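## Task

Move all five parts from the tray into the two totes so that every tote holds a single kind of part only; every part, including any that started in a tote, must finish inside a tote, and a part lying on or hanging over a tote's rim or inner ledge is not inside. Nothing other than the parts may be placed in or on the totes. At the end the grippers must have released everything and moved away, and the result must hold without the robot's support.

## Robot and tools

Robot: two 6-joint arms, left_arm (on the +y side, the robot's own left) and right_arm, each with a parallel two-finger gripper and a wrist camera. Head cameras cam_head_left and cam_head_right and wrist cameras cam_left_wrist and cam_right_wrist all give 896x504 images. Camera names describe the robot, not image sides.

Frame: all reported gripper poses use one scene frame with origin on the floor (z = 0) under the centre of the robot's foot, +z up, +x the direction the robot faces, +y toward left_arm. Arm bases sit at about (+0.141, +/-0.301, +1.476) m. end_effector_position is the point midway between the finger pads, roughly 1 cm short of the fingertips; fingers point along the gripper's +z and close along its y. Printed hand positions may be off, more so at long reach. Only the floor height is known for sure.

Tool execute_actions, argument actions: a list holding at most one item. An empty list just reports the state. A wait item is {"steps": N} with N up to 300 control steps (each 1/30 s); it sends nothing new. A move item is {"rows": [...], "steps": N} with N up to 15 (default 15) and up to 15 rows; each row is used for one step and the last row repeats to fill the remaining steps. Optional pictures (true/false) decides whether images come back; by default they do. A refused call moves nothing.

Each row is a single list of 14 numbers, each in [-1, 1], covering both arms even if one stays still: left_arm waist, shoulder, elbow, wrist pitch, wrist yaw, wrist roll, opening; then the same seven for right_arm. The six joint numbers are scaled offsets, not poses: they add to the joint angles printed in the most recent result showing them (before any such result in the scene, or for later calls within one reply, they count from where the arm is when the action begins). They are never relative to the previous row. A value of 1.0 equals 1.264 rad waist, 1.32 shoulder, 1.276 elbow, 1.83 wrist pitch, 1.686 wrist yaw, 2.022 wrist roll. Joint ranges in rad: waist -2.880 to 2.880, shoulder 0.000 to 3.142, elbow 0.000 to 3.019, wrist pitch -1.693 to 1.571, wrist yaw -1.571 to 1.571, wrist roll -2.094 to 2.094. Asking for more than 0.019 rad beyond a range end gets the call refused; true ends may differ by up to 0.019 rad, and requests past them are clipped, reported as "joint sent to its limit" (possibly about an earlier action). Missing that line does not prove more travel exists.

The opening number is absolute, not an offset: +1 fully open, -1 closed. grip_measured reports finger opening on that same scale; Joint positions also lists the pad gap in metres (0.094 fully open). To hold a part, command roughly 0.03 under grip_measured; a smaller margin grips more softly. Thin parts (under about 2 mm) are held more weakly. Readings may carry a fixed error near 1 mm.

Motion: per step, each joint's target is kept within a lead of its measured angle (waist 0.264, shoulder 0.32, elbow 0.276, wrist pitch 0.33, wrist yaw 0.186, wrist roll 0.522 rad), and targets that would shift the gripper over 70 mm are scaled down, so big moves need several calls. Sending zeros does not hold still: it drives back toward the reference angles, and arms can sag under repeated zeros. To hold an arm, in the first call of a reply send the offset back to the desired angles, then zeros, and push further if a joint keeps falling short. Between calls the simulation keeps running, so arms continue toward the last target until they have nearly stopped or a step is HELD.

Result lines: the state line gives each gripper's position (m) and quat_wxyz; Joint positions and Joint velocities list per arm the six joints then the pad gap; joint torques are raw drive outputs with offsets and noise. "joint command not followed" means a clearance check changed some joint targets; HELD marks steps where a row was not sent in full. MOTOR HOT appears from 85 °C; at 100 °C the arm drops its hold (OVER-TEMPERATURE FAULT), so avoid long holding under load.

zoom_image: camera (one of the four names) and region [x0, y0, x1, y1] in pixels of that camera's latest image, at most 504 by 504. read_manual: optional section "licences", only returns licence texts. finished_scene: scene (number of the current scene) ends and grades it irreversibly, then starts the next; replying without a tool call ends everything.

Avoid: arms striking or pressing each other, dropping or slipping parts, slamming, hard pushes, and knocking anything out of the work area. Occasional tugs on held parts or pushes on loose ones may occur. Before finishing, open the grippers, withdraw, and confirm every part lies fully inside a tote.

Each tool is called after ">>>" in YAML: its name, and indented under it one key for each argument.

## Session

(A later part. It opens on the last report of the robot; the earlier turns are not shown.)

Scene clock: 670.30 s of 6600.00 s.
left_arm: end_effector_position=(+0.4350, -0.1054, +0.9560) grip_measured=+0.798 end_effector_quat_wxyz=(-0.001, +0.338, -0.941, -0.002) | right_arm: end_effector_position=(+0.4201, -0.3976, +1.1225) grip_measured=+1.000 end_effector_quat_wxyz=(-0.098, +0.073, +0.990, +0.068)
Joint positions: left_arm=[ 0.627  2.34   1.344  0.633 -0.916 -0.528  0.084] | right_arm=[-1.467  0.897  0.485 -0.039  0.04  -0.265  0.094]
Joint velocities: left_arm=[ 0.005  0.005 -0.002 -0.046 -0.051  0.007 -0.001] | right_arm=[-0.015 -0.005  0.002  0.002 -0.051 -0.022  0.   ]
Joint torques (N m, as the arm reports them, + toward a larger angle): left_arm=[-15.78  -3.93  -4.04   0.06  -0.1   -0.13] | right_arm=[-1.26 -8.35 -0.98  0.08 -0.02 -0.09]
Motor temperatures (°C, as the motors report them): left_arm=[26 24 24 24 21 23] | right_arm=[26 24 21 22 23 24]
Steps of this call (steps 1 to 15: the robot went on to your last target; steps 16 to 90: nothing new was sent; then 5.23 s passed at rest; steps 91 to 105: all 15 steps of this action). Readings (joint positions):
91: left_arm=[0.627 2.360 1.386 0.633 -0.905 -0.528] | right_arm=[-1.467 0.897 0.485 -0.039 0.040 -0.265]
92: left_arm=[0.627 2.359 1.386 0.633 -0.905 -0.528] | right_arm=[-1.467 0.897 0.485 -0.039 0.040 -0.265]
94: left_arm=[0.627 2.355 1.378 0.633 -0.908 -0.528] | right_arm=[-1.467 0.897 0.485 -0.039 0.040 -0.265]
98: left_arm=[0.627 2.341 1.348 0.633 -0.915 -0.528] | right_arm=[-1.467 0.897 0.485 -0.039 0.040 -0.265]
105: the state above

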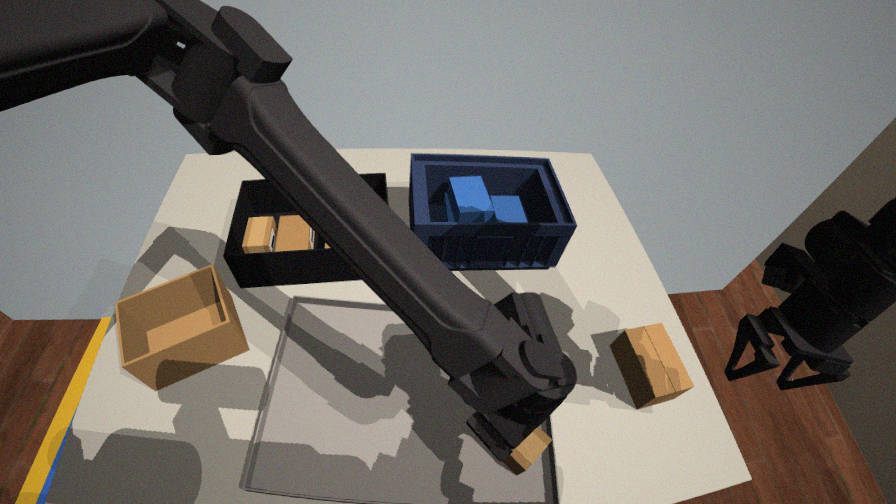

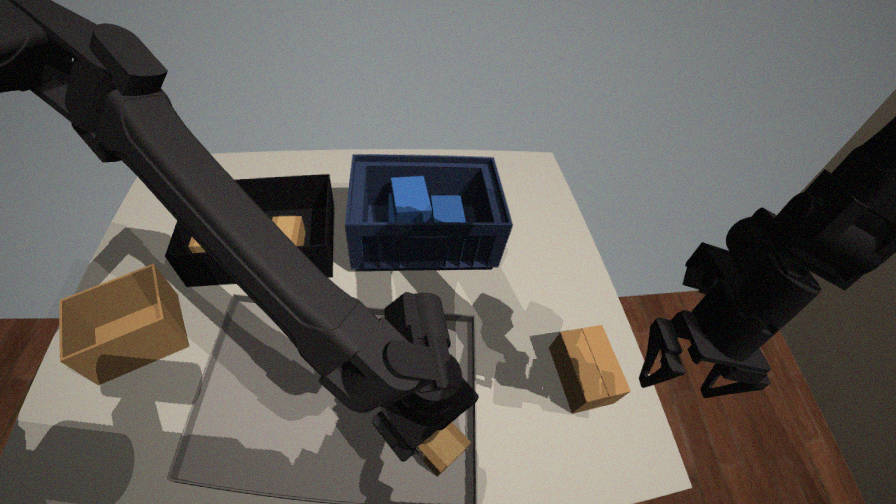

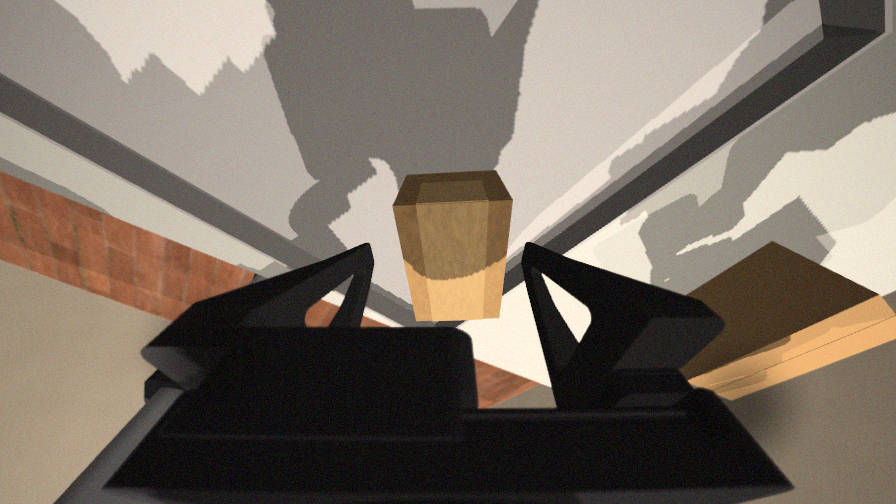

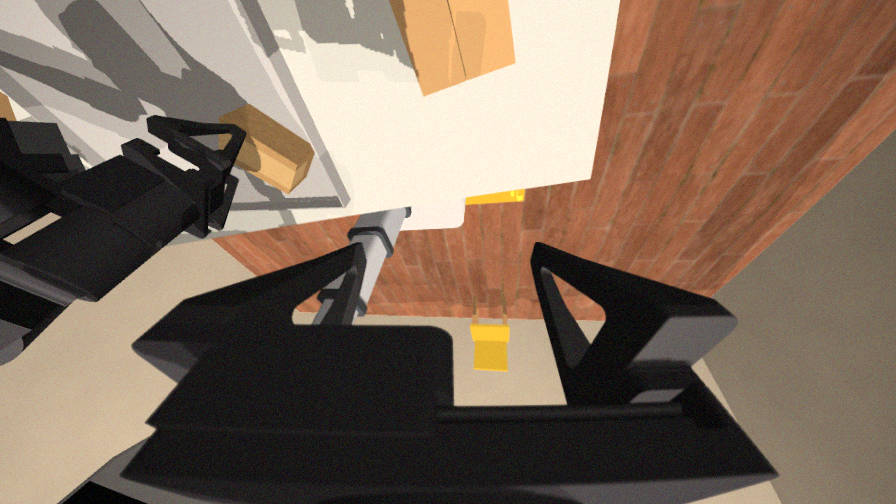

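>>> execute_actions:
  actions:
    - {"rows":[[0.012,0.004,0.012,-0.002,0.004,0.003,0.8,0,0,0,0,0,0,1],[0.016,0.007,0.018,-0.003,0.007,0.005,0.8,0,0,0,0,0,0,1],[0.02,0.01,0.024,-0.004,0.01,0.007,0.8,0,0,0,0,0,0,1],[0.024,0.013,0.03,-0.005,0.012,0.008,0.8,0,0,0,0,0,0,1],[0.027,0.016,0.036,-0.006,0.014,0.009,0.8,0,0,0,0,0,0,1],[0.03,0.019,0.041,-0.007,0.016,0.01,0.8,0,0,0,0,0,0,1],[0.032,0.021,0.046,-0.008,0.018,0.011,0.8,0,0,0,0,0,0,1]],"steps":15}

Scene clock: 678.47 s of 6600.00 s.
left_arm: end_effector_position=(+0.4506, -0.1085, +0.9383) grip_measured=+0.798 end_effector_quat_wxyz=(-0.009, +0.351, -0.936, +0.005) | right_arm: end_effector_position=(+0.4201, -0.3976, +1.1225) grip_measured=+1.000 end_effector_quat_wxyz=(-0.098, +0.073, +0.990, +0.068)
Joint positions: left_arm=[ 0.646  2.357  1.401  0.633 -0.888 -0.522  0.084] | right_arm=[-1.467  0.897  0.485 -0.039  0.04  -0.265  0.094]
Joint velocities: left_arm=[ 0.005  0.015 -0.007  0.017 -0.051 -0.095 -0.001] | right_arm=[-0.024 -0.005  0.007  0.012 -0.051  0.007  0.   ]
Joint torques (N m, as the arm reports them, + toward a larger angle): left_arm=[-13.86  -2.85  -2.14  -0.79   0.07   0.05] | right_arm=[-1.17 -8.21 -0.98  0.09  0.   -0.09]
Motor temperatures (°C, as the motors report them): left_arm=[26 24 24 24 21 23] | right_arm=[26 24 21 22 23 24]
Steps of this call (steps 1 to 15: the robot went on to your last target; steps 16 to 90: nothing new was sent; then 4.67 s passed at rest; steps 91 to 105: all 15 steps of this action). Readings (joint positions):
91: left_arm=[0.627 2.340 1.346 0.633 -0.914 -0.528] | right_arm=[-1.467 0.897 0.485 -0.039 0.040 -0.265]
92: left_arm=[0.627 2.341 1.349 0.633 -0.911 -0.528] | right_arm=[-1.467 0.897 0.485 -0.039 0.040 -0.265]
94: left_arm=[0.627 2.345 1.362 0.633 -0.902 -0.528] | right_arm=[-1.467 0.897 0.485 -0.039 0.040 -0.265]
98: left_arm=[0.633 2.355 1.394 0.633 -0.889 -0.525] | right_arm=[-1.467 0.897 0.485 -0.039 0.040 -0.265]
105: the state above

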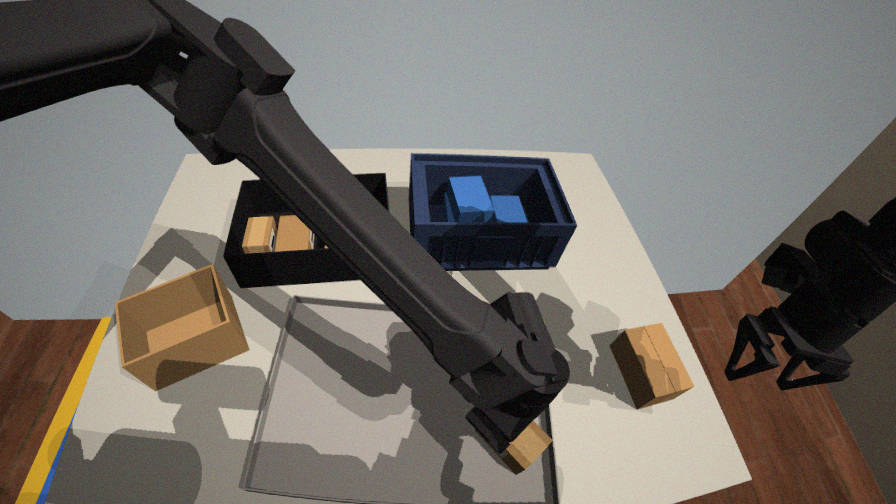

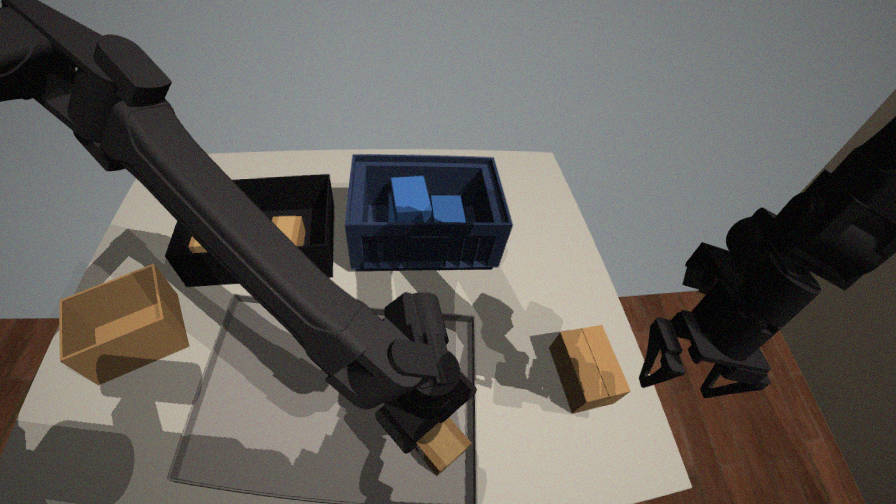

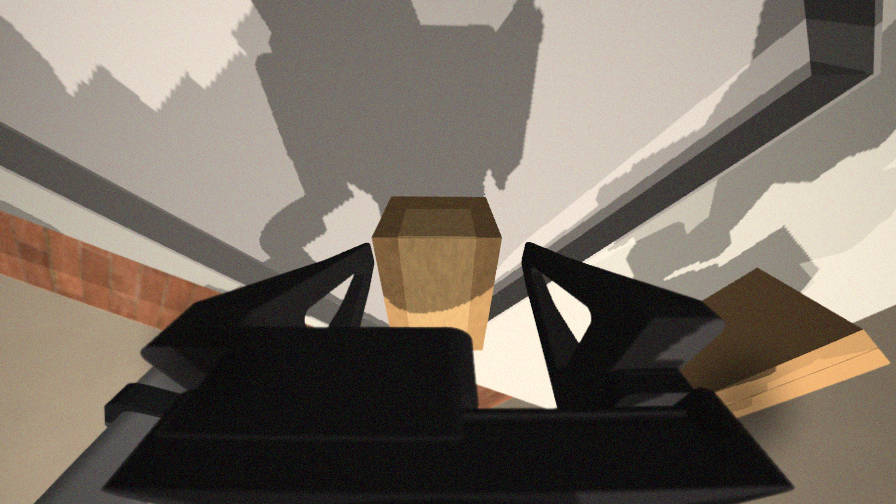

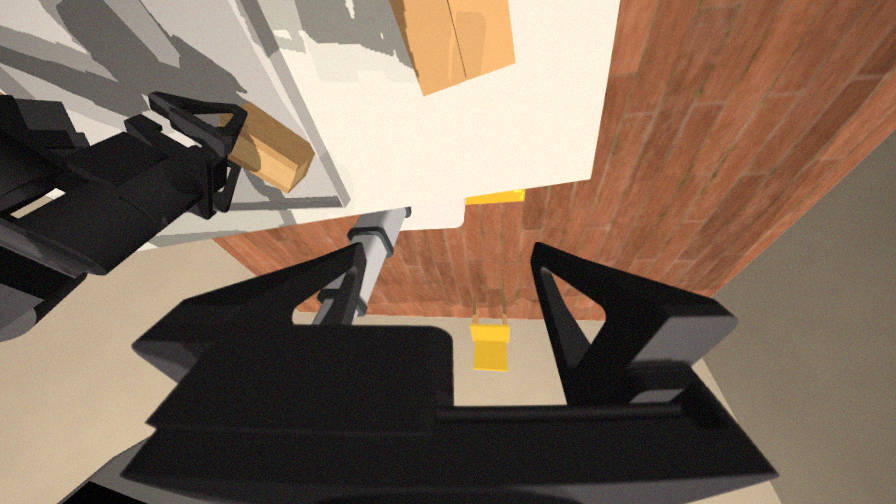

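>>> execute_actions:
  actions:
    - {"rows":[[0.016,0.014,0.002,-0.008,0.002,0.003,0.8,0,0,0,0,0,0,1],[0.021,0.02,0.005,-0.011,0.004,0.005,0.8,0,0,0,0,0,0,1],[0.025,0.025,0.009,-0.013,0.006,0.007,0.8,0,0,0,0,0,0,1],[0.029,0.029,0.013,-0.015,0.008,0.008,0.8,0,0,0,0,0,0,1],[0.033,0.033,0.018,-0.016,0.01,0.009,0.8,0,0,0,0,0,0,1],[0.037,0.036,0.023,-0.016,0.012,0.01,0.8,0,0,0,0,0,0,1],[0.04,0.039,0.028,-0.016,0.014,0.011,0.8,0,0,0,0,0,0,1]],"steps":15}

Scene clock: 681.90 s of 6600.00 s.
left_arm: end_effector_position=(+0.4247, -0.1074, +0.9152) grip_measured=+0.798 end_effector_quat_wxyz=(+0.004, +0.340, -0.940, -0.002) | right_arm: end_effector_position=(+0.4201, -0.3976, +1.1225) grip_measured=+1.000 end_effector_quat_wxyz=(-0.098, +0.073, +0.990, +0.068)
Joint positions: left_arm=[ 0.678  2.408  1.432  0.621 -0.866 -0.517  0.084] | right_arm=[-1.467  0.897  0.485 -0.039  0.04  -0.265  0.094]
Joint velocities: left_arm=[-0.005 -0.015  0.007 -0.007 -0.037  0.022  0.   ] | right_arm=[-0.015 -0.005  0.002 -0.007  0.007 -0.022  0.   ]
Joint torques (N m, as the arm reports them, + toward a larger angle): left_arm=[-13.8   -2.73  -2.29  -0.92   0.05   0.05] | right_arm=[-1.14 -8.35 -0.94  0.1   0.   -0.08]
Motor temperatures (°C, as the motors report them): left_arm=[26 24 24 24 21 23] | right_arm=[26 24 21 22 23 24]
Steps of this call (steps 1 to 15: the robot went on to your last target; steps 16 to 88: nothing new was sent; steps 89 to 103: all 15 steps of this action). Readings (joint positions):
89: left_arm=[0.646 2.359 1.401 0.633 -0.887 -0.522] | right_arm=[-1.467 0.897 0.485 -0.039 0.040 -0.265]
90: left_arm=[0.646 2.360 1.401 0.633 -0.886 -0.522] | right_arm=[-1.467 0.897 0.485 -0.039 0.040 -0.265]
92: left_arm=[0.647 2.366 1.407 0.631 -0.880 -0.522] | right_arm=[-1.467 0.897 0.485 -0.039 0.040 -0.265]
96: left_arm=[0.658 2.390 1.428 0.624 -0.867 -0.519] | right_arm=[-1.467 0.897 0.485 -0.039 0.040 -0.265]
103: the state above

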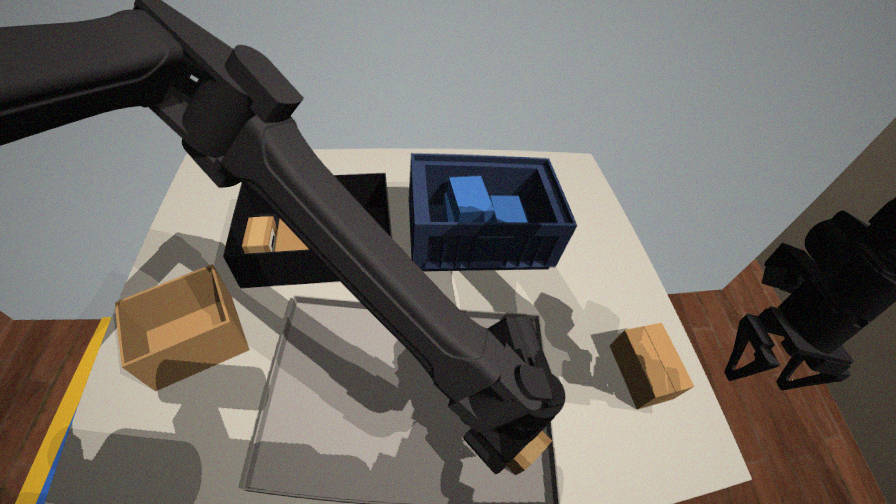

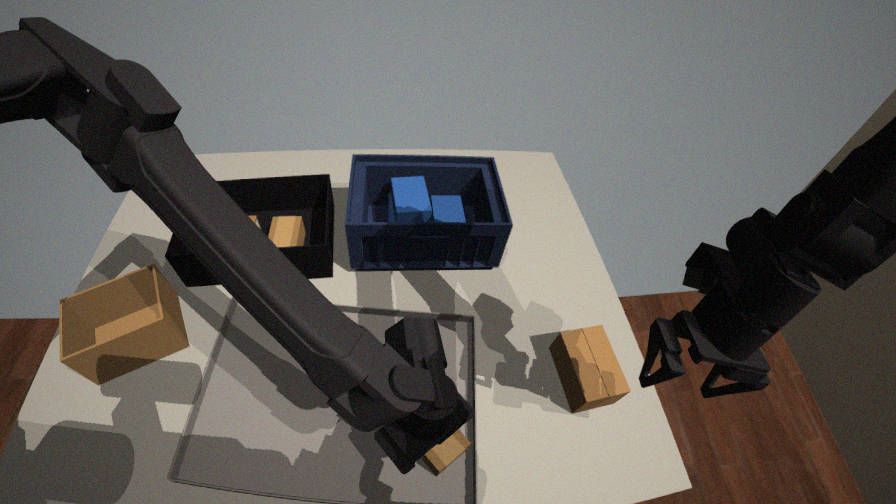

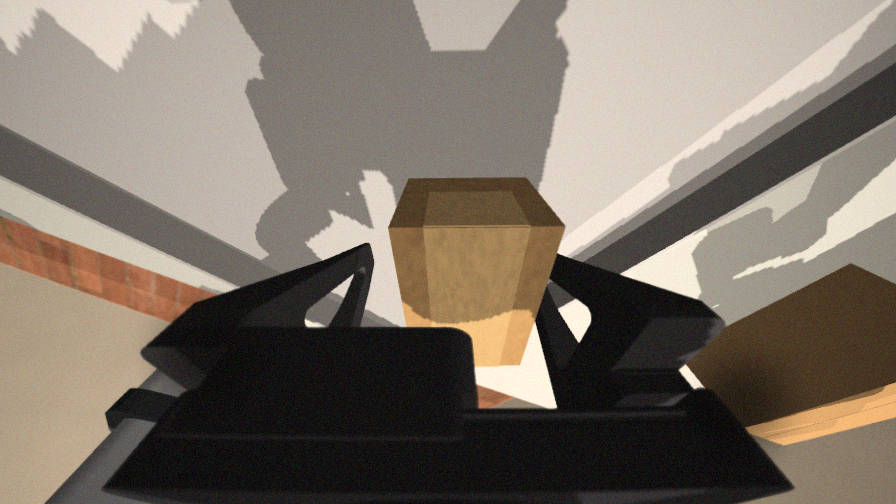

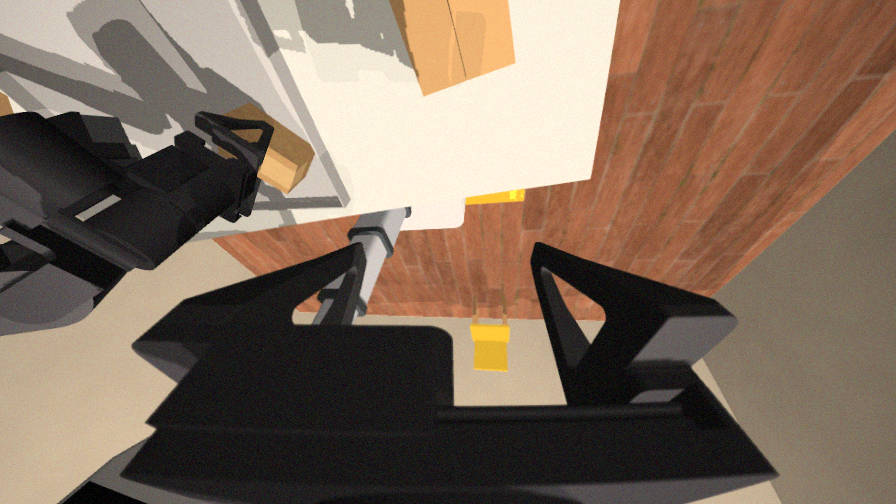

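>>> execute_actions:
  actions:
    - {"rows":[[0,0,0,0,0,0,0.7,0,0,0,0,0,0,1],[0,0,0,0,0,0,0.65,0,0,0,0,0,0,1],[0,0,0,0,0,0,0.6,0,0,0,0,0,0,1],[0,0,0,0,0,0,0.55,0,0,0,0,0,0,1],[0,0,0,0,0,0,0.5,0,0,0,0,0,0,1],[0,0,0,0,0,0,0.45,0,0,0,0,0,0,1],[0,0,0,0,0,0,0.4,0,0,0,0,0,0,1],[0,0,0,0,0,0,0.36,0,0,0,0,0,0,1],[0,0,0,0,0,0,0.33,0,0,0,0,0,0,1],[0,0,0,0,0,0,0.3,0,0,0,0,0,0,1],[0,0,0,0,0,0,0.27,0,0,0,0,0,0,1]],"steps":15}

Scene clock: 685.23 s of 6600.00 s.
left_arm: end_effector_position=(+0.4247, -0.1077, +0.9152) grip_measured=+0.310 end_effector_quat_wxyz=(+0.004, +0.340, -0.940, -0.001) | right_arm: end_effector_position=(+0.4201, -0.3976, +1.1225) grip_measured=+1.000 end_effector_quat_wxyz=(-0.098, +0.073, +0.990, +0.068)
Joint positions: left_arm=[ 0.678  2.408  1.432  0.621 -0.864 -0.516  0.062] | right_arm=[-1.467  0.897  0.485 -0.039  0.04  -0.265  0.094]
Joint velocities: left_arm=[-0.015 -0.005  0.002  0.022  0.051 -0.022 -0.   ] | right_arm=[ 0.005 -0.005 -0.002  0.007  0.022  0.037  0.   ]
Joint torques (N m, as the arm reports them, + toward a larger angle): left_arm=[-15.25  -2.99  -2.64  -0.24  -0.09  -0.14] | right_arm=[-1.14 -8.22 -0.95  0.09 -0.01 -0.08]
Motor temperatures (°C, as the motors report them): left_arm=[26 24 24 24 21 23] | right_arm=[26 24 21 22 23 24]
Steps of this call (steps 1 to 15: the robot went on to your last target; steps 16 to 85: nothing new was sent; steps 86 to 100: all 15 steps of this action). Readings (joint positions):
86: left_arm=[0.678 2.408 1.432 0.621 -0.865 -0.516] | right_arm=[-1.467 0.897 0.485 -0.039 0.040 -0.265]
87: left_arm=[0.678 2.408 1.432 0.621 -0.865 -0.516] | right_arm=[-1.467 0.897 0.485 -0.039 0.040 -0.265]
89: left_arm=[0.678 2.408 1.432 0.621 -0.864 -0.516] | right_arm=[-1.467 0.897 0.485 -0.039 0.040 -0.265]
93: left_arm=[0.678 2.408 1.432 0.621 -0.864 -0.516] | right_arm=[-1.467 0.897 0.485 -0.039 0.040 -0.265]
100: the state above

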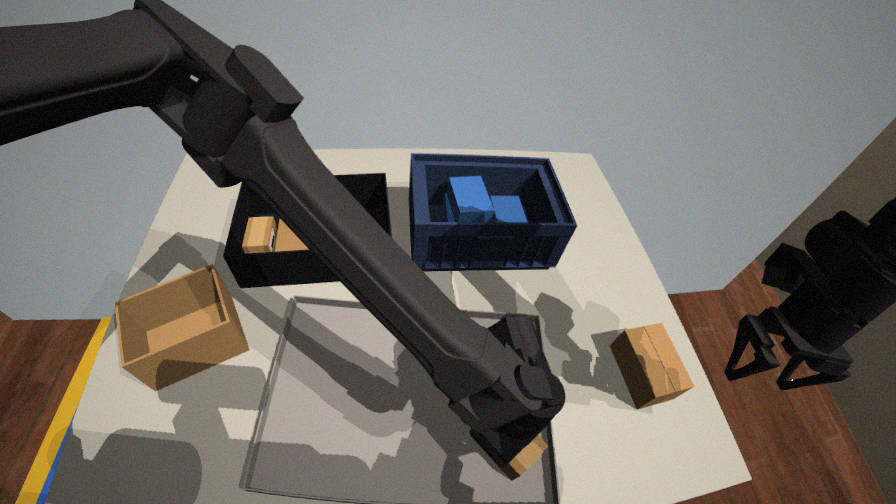

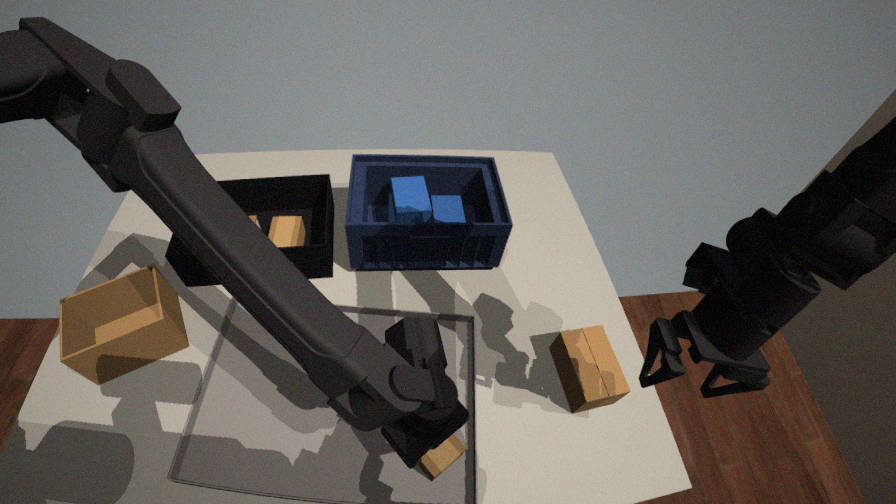

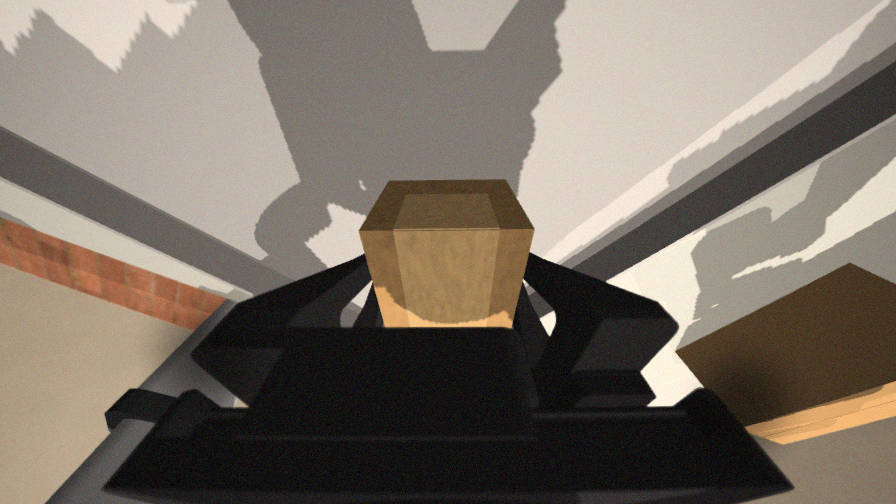

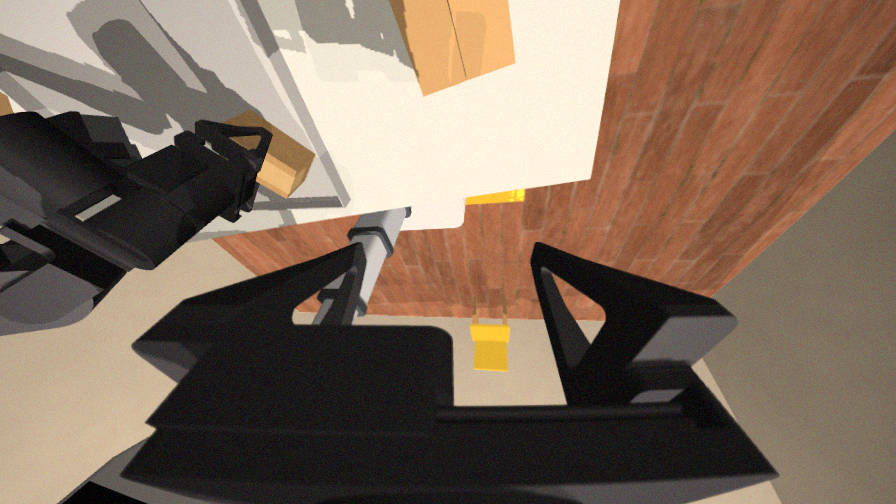

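>>> execute_actions:
  actions:
    - {"rows":[[-0.02,-0.014,-0.012,0.002,-0.008,0,0.27,0,0,0,0,0,0,1],[-0.028,-0.024,-0.024,0.003,-0.014,0,0.27,0,0,0,0,0,0,1],[-0.036,-0.033,-0.037,0.004,-0.02,0,0.27,0,0,0,0,0,0,1],[-0.044,-0.042,-0.05,0.005,-0.025,0,0.27,0,0,0,0,0,0,1],[-0.052,-0.051,-0.063,0.006,-0.03,0,0.27,0,0,0,0,0,0,1],[-0.06,-0.06,-0.076,0.007,-0.035,0,0.27,0,0,0,0,0,0,1],[-0.068,-0.068,-0.089,0.008,-0.04,0,0.27,0,0,0,0,0,0,1],[-0.076,-0.076,-0.102,0.009,-0.045,0,0.27,0,0,0,0,0,0,1],[-0.083,-0.084,-0.115,0.01,-0.05,0,0.27,0,0,0,0,0,0,1],[-0.09,-0.092,-0.128,0.011,-0.055,0,0.27,0,0,0,0,0,0,1],[-0.097,-0.099,-0.141,0.012,-0.059,0,0.27,0,0,0,0,0,0,1],[-0.103,-0.106,-0.154,0.012,-0.063,0,0.27,0,0,0,0,0,0,1]],"steps":15}

Scene clock: 691.50 s of 6600.00 s.
left_arm: end_effector_position=(+0.4422, -0.0959, +0.9919) grip_measured=+0.310 end_effector_quat_wxyz=(-0.002, +0.320, -0.947, -0.009) | right_arm: end_effector_position=(+0.4201, -0.3976, +1.1225) grip_measured=+1.000 end_effector_quat_wxyz=(-0.098, +0.073, +0.990, +0.068)
Joint positions: left_arm=[ 0.585  2.269  1.261  0.625 -0.969 -0.516  0.062] | right_arm=[-1.467  0.897  0.485 -0.039  0.04  -0.265  0.094]
Joint velocities: left_arm=[-0.317 -0.132 -0.085  0.012  0.051 -0.022 -0.001] | right_arm=[-0.015 -0.005  0.007 -0.012  0.051 -0.007  0.   ]
Joint torques (N m, as the arm reports them, + toward a larger angle): left_arm=[-16.5   -3.02  -3.78   0.46  -0.09  -0.13] | right_arm=[-1.16 -8.18 -0.97  0.12  0.   -0.08]
Motor temperatures (°C, as the motors report them): left_arm=[26 24 24 24 21 23] | right_arm=[26 24 21 22 23 24]
Steps of this call (steps 1 to 15: the robot went on to your last target; steps 16 to 90: nothing new was sent; then 2.77 s passed at rest; steps 91 to 105: all 15 steps of this action). Readings (joint positions):
91: left_arm=[0.678 2.408 1.432 0.621 -0.868 -0.516] | right_arm=[-1.467 0.897 0.485 -0.039 0.040 -0.265]
92: left_arm=[0.678 2.407 1.431 0.621 -0.875 -0.516] | right_arm=[-1.467 0.897 0.485 -0.039 0.040 -0.265]
94: left_arm=[0.676 2.397 1.419 0.621 -0.894 -0.516] | right_arm=[-1.467 0.897 0.485 -0.039 0.040 -0.265]
98: left_arm=[0.662 2.349 1.356 0.621 -0.931 -0.516] | right_arm=[-1.467 0.897 0.485 -0.039 0.040 -0.265]
105: the state above

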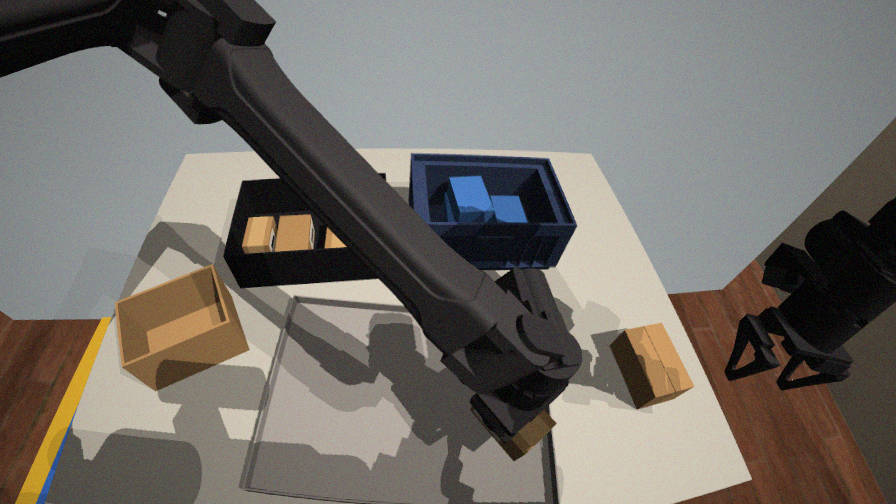

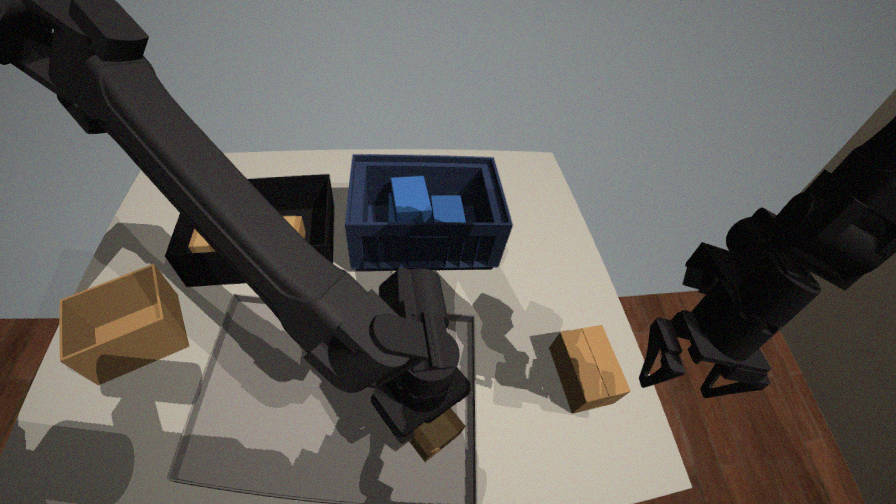

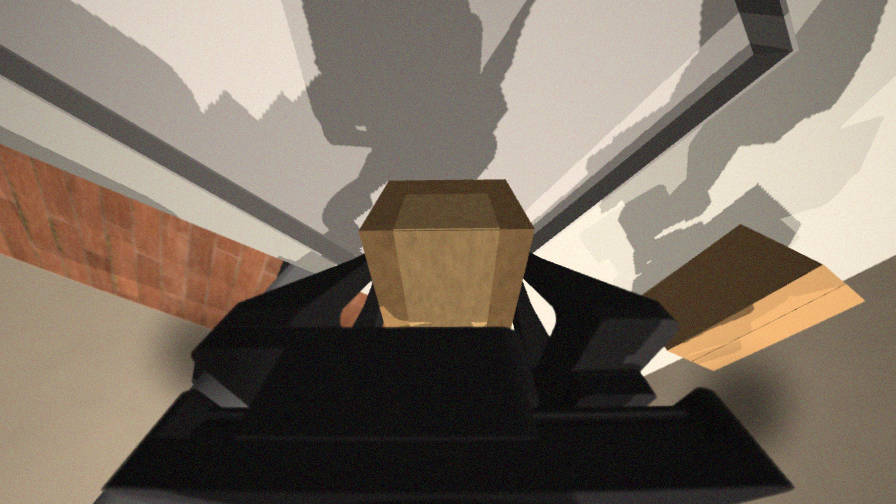

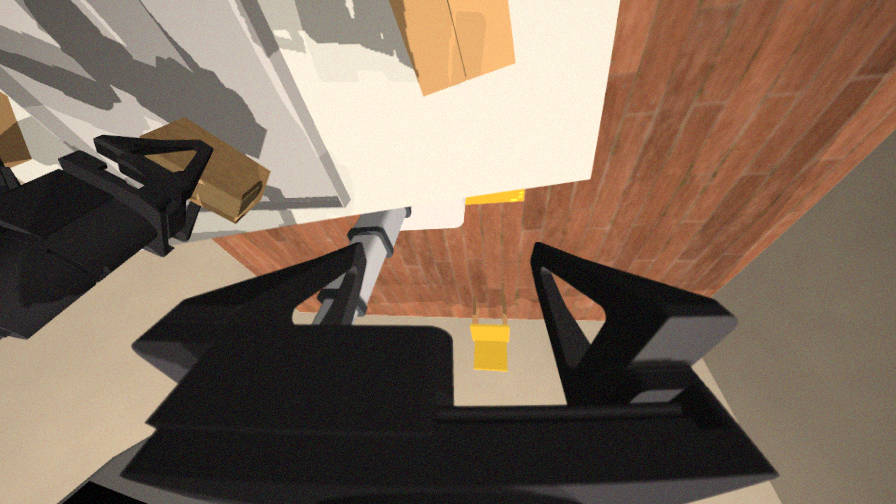

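>>> execute_actions:
  actions:
    - {"rows":[[0,-0.025,-0.01,-0.01,0.004,0.012,0.27,0,0,0,0,0,0,1],[0.002,-0.05,-0.02,-0.02,0.008,0.024,0.27,0,0,0,0,0,0,1],[0.006,-0.075,-0.03,-0.03,0.012,0.036,0.27,0,0,0,0,0,0,1],[0.012,-0.1,-0.04,-0.04,0.016,0.048,0.27,0,0,0,0,0,0,1],[0.018,-0.125,-0.05,-0.05,0.02,0.06,0.27,0,0,0,0,0,0,1],[0.024,-0.15,-0.06,-0.06,0.024,0.072,0.27,0,0,0,0,0,0,1],[0.03,-0.175,-0.07,-0.07,0.028,0.084,0.27,0,0,0,0,0,0,1],[0.036,-0.2,-0.08,-0.08,0.032,0.096,0.27,0,0,0,0,0,0,1],[0.042,-0.225,-0.09,-0.09,0.036,0.108,0.27,0,0,0,0,0,0,1],[0.048,-0.25,-0.1,-0.1,0.04,0.12,0.27,0,0,0,0,0,0,1],[0.054,-0.275,-0.11,-0.11,0.045,0.132,0.27,0,0,0,0,0,0,1],[0.06,-0.3,-0.12,-0.12,0.05,0.144,0.27,0,0,0,0,0,0,1],[0.066,-0.32,-0.128,-0.127,0.054,0.156,0.27,0,0,0,0,0,0,1],[0.07,-0.338,-0.134,-0.132,0.056,0.165,0.27,0,0,0,0,0,0,1],[0.074,-0.351,-0.139,-0.136,0.058,0.171,0.27,0,0,0,0,0,0,1]],"steps":15}
  pictures: false

Scene clock: 708.73 s of 6600.00 s.
left_arm: end_effector_position=(+0.5765, +0.0256, +1.0229) grip_measured=+0.310 end_effector_quat_wxyz=(-0.013, +0.238, -0.971, +0.006) | right_arm: end_effector_position=(+0.4201, -0.3976, +1.1225) grip_measured=+1.000 end_effector_quat_wxyz=(-0.098, +0.073, +0.990, +0.068)
Joint positions: left_arm=[ 0.653  1.85   1.124  0.417 -0.877 -0.273  0.062] | right_arm=[-1.467  0.897  0.485 -0.039  0.04  -0.265  0.094]
Joint velocities: left_arm=[ 0.298 -1.109 -0.149 -0.291  0.066  0.608 -0.001] | right_arm=[-0.005 -0.005 -0.002 -0.012 -0.022  0.066  0.   ]
Joint torques (N m, as the arm reports them, + toward a larger angle): left_arm=[-11.68  -4.64  -3.79  -1.     0.13   0.02] | right_arm=[-1.2  -8.26 -0.95  0.1  -0.01 -0.08]
Motor temperatures (°C, as the motors report them): left_arm=[27 24 24 24 21 23] | right_arm=[26 24 21 22 23 24]
Steps of this call (steps 1 to 30: the robot went on to your last target; steps 31 to 90: nothing new was sent; then 13.73 s passed at rest; steps 91 to 105: all 15 steps of this action). Readings (joint positions):
91: left_arm=[0.563 2.266 1.258 0.626 -0.967 -0.515] | right_arm=[-1.467 0.897 0.485 -0.039 0.040 -0.265]
92: left_arm=[0.564 2.262 1.257 0.621 -0.962 -0.510] | right_arm=[-1.467 0.897 0.485 -0.039 0.040 -0.265]
94: left_arm=[0.566 2.240 1.244 0.596 -0.947 -0.489] | right_arm=[-1.467 0.897 0.485 -0.039 0.040 -0.265]
98: left_arm=[0.585 2.128 1.187 0.528 -0.922 -0.425] | right_arm=[-1.467 0.897 0.485 -0.039 0.040 -0.265]
105: the state above

>>> execute_actions:
  actions:
    - {"rows":[[0.008,-0.06,-0.02,-0.025,0.008,0.04,0.27,0,0,0,0,0,0,1],[0.014,-0.09,-0.032,-0.036,0.012,0.054,0.27,0,0,0,0,0,0,1],[0.02,-0.115,-0.044,-0.047,0.016,0.068,0.27,0,0,0,0,0,0,1],[0.027,-0.14,-0.056,-0.058,0.02,0.082,0.27,0,0,0,0,0,0,1],[0.034,-0.165,-0.068,-0.069,0.024,0.096,0.27,0,0,0,0,0,0,1],[0.041,-0.19,-0.08,-0.08,0.028,0.11,0.27,0,0,0,0,0,0,1],[0.048,-0.215,-0.092,-0.09,0.032,0.124,0.27,0,0,0,0,0,0,1],[0.055,-0.24,-0.104,-0.1,0.036,0.138,0.27,0,0,0,0,0,0,1],[0.062,-0.265,-0.116,-0.11,0.04,0.152,0.27,0,0,0,0,0,0,1],[0.069,-0.29,-0.128,-0.12,0.045,0.166,0.27,0,0,0,0,0,0,1],[0.076,-0.315,-0.14,-0.13,0.05,0.18,0.27,0,0,0,0,0,0,1],[0.082,-0.337,-0.15,-0.14,0.054,0.192,0.27,0,0,0,0,0,0,1],[0.087,-0.355,-0.159,-0.148,0.057,0.203,0.27,0,0,0,0,0,0,1],[0.092,-0.372,-0.166,-0.154,0.06,0.212,0.27,0,0,0,0,0,0,1],[0.095,-0.384,-0.171,-0.158,0.062,0.219,0.27,0,0,0,0,0,0,1]],"steps":15}
  pictures: false

Scene clock: 712.53 s of 6600.00 s.
left_arm: end_effector_position=(+0.6453, +0.1900, +1.0910) grip_measured=+0.310 end_effector_quat_wxyz=(+0.025, -0.104, +0.994, -0.004) | right_arm: end_effector_position=(+0.4201, -0.3976, +1.1225) grip_measured=+1.000 end_effector_quat_wxyz=(-0.098, +0.073, +0.990, +0.068)
Joint positions: left_arm=[ 0.75   1.367  0.946  0.173 -0.781  0.064  0.062] | right_arm=[-1.467  0.897  0.485 -0.039  0.04  -0.265  0.094]
Joint velocities: left_arm=[ 0.298 -0.894 -0.232 -0.315  0.139  0.608 -0.   ] | right_arm=[-0.005 -0.005 -0.012 -0.002 -0.007 -0.037  0.   ]
Joint torques (N m, as the arm reports them, + toward a larger angle): left_arm=[-7.5  -5.61 -2.19 -1.03  0.25  0.04] | right_arm=[-1.21 -8.14 -0.96  0.08  0.01 -0.09]
Motor temperatures (°C, as the motors report them): left_arm=[26 24 24 24 21 23] | right_arm=[26 24 21 22 23 24]
Steps of this call (steps 1 to 30: the robot went on to your last target; steps 31 to 90: nothing new was sent; then 0.30 s passed at rest; steps 91 to 105: all 15 steps of this action). Readings (joint positions):
91: left_arm=[0.679 1.814 1.089 0.389 -0.869 -0.186] | right_arm=[-1.467 0.897 0.485 -0.039 0.040 -0.265]
92: left_arm=[0.679 1.810 1.089 0.383 -0.864 -0.185] | right_arm=[-1.467 0.897 0.485 -0.039 0.040 -0.265]
94: left_arm=[0.679 1.782 1.080 0.356 -0.849 -0.170] | right_arm=[-1.467 0.897 0.485 -0.039 0.040 -0.265]
98: left_arm=[0.684 1.648 1.024 0.283 -0.822 -0.099] | right_arm=[-1.467 0.897 0.485 -0.039 0.040 -0.265]
105: the state above

>>> execute_actions:
  actions:
    - {"rows":[[0.02,-0.01,0.02,-0.035,0.004,0.04,0.27,0,0,0,0,0,0,1],[0.026,-0.01,0.05,-0.055,0.008,0.045,0.27,0,0,0,0,0,0,1],[0.032,-0.008,0.082,-0.075,0.012,0.048,0.27,0,0,0,0,0,0,1],[0.038,-0.005,0.114,-0.096,0.016,0.05,0.27,0,0,0,0,0,0,1],[0.044,-0.002,0.146,-0.117,0.02,0.052,0.27,0,0,0,0,0,0,1],[0.05,0.001,0.178,-0.138,0.024,0.054,0.27,0,0,0,0,0,0,1],[0.055,0.004,0.21,-0.159,0.027,0.054,0.27,0,0,0,0,0,0,1],[0.06,0.007,0.242,-0.18,0.03,0.054,0.27,0,0,0,0,0,0,1],[0.065,0.01,0.274,-0.2,0.033,0.054,0.27,0,0,0,0,0,0,1],[0.07,0.012,0.306,-0.22,0.036,0.054,0.27,0,0,0,0,0,0,1],[0.075,0.014,0.338,-0.24,0.039,0.054,0.27,0,0,0,0,0,0,1],[0.08,0.016,0.37,-0.26,0.042,0.054,0.27,0,0,0,0,0,0,1],[0.084,0.018,0.4,-0.28,0.045,0.054,0.27,0,0,0,0,0,0,1],[0.087,0.019,0.425,-0.297,0.047,0.054,0.27,0,0,0,0,0,0,1],[0.089,0.02,0.44,-0.31,0.049,0.054,0.27,0,0,0,0,0,0,1]],"steps":15}
  pictures: false

>>> execute_actions:
  actions:
    - {"steps":20}

Scene clock: 716.63 s of 6600.00 s.
left_arm: end_effector_position=(+0.8131, +0.2765, +1.0732) grip_measured=+0.310 end_effector_quat_wxyz=(+0.017, -0.067, +0.998, +0.003) | right_arm: end_effector_position=(+0.4201, -0.3976, +1.1225) grip_measured=+1.000 end_effector_quat_wxyz=(-0.098, +0.073, +0.990, +0.068)
Joint positions: left_arm=[ 0.844  1.388  1.456 -0.312 -0.704  0.158  0.062] | right_arm=[-1.467  0.897  0.485 -0.039  0.04  -0.265  0.094]
Joint velocities: left_arm=[ 0.2   -0.005  0.979 -0.867  0.007  0.022  0.001] | right_arm=[-0.015  0.005 -0.002 -0.007  0.022 -0.095  0.   ]
Joint torques (N m, as the arm reports them, + toward a larger angle): left_arm=[ -7.28 -11.34   2.33  -0.85   0.16   0.05] | right_arm=[-1.15 -8.13 -0.97  0.13  0.   -0.08]
Motor temperatures (°C, as the motors report them): left_arm=[26 24 24 24 21 23] | right_arm=[26 24 21 22 23 24]
Steps of this call (steps 1 to 30: the robot went on to your last target; steps 31 to 90: nothing new was sent; then 0.60 s passed at rest; steps 91 to 105: all 15 steps of this action). Readings (joint positions):
91: left_arm=[0.771 1.347 0.911 0.138 -0.775 0.154] | right_arm=[-1.467 0.897 0.485 -0.039 0.040 -0.265]
92: left_arm=[0.771 1.349 0.925 0.123 -0.773 0.154] | right_arm=[-1.467 0.897 0.485 -0.039 0.040 -0.265]
94: left_arm=[0.773 1.361 0.983 0.068 -0.762 0.154] | right_arm=[-1.467 0.897 0.485 -0.039 0.040 -0.265]
98: left_arm=[0.791 1.385 1.164 -0.069 -0.735 0.156] | right_arm=[-1.467 0.897 0.485 -0.039 0.040 -0.265]
105: the state above

Scene clock: 717.30 s of 6600.00 s.
left_arm: end_effector_position=(+0.8250, +0.2893, +1.0743) grip_measured=+0.310 end_effector_quat_wxyz=(+0.010, -0.063, +0.998, +0.005) | right_arm: end_effector_position=(+0.4201, -0.3976, +1.1225) grip_measured=+1.000 end_effector_quat_wxyz=(-0.098, +0.073, +0.990, +0.068)
Joint positions: left_arm=[ 0.855  1.391  1.509 -0.377 -0.7    0.158  0.062] | right_arm=[-1.467  0.897  0.485 -0.039  0.04  -0.265  0.094]
Joint velocities: left_arm=[ 0.005  0.005  0.007  0.002  0.022 -0.022  0.   ] | right_arm=[ 0.005  0.005 -0.012  0.022 -0.081 -0.066  0.   ]
Joint torques (N m, as the arm reports them, + toward a larger angle): left_arm=[ -7.21 -12.03   3.06  -0.86   0.11   0.04] | right_arm=[-1.11 -8.27 -0.97  0.09 -0.01 -0.08]
Motor temperatures (°C, as the motors report them): left_arm=[26 24 24 24 21 23] | right_arm=[26 24 21 22 23 24]
Steps of this call (steps 1 to 20: the robot went on to your last target). Readings (joint positions):
1: left_arm=[0.849 1.388 1.485 -0.334 -0.703 0.158] | right_arm=[-1.467 0.897 0.485 -0.039 0.040 -0.265]
2: left_arm=[0.853 1.387 1.505 -0.346 -0.703 0.158] | right_arm=[-1.467 0.897 0.485 -0.039 0.040 -0.265]
4: left_arm=[0.855 1.383 1.520 -0.356 -0.703 0.158] | right_arm=[-1.467 0.897 0.485 -0.039 0.040 -0.265]
8: left_arm=[0.855 1.383 1.515 -0.371 -0.701 0.158] | right_arm=[-1.467 0.897 0.485 -0.039 0.040 -0.265]
20: the state above

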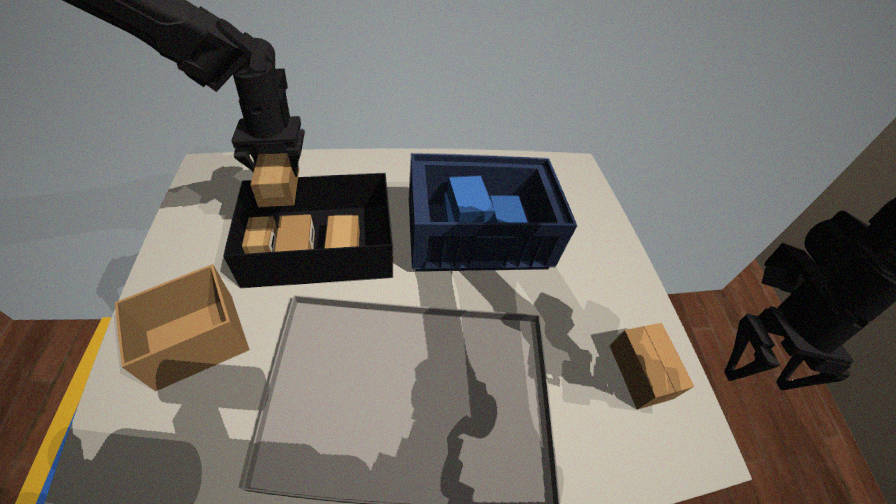

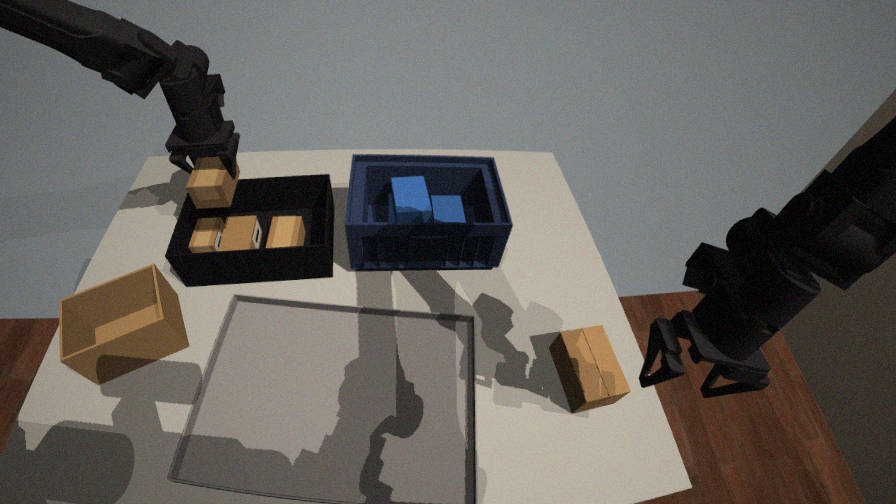

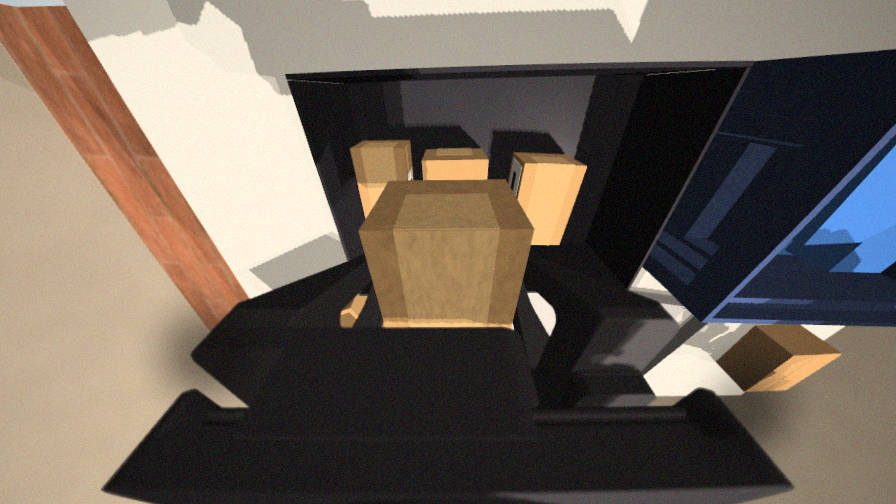

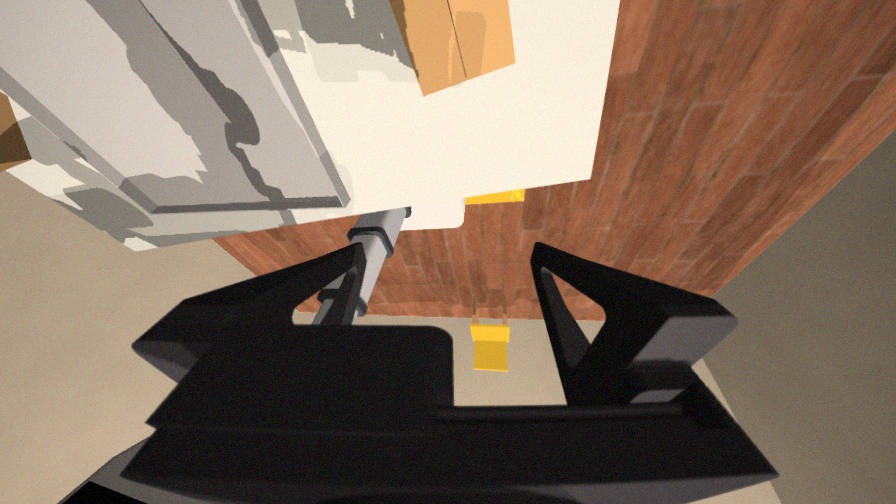

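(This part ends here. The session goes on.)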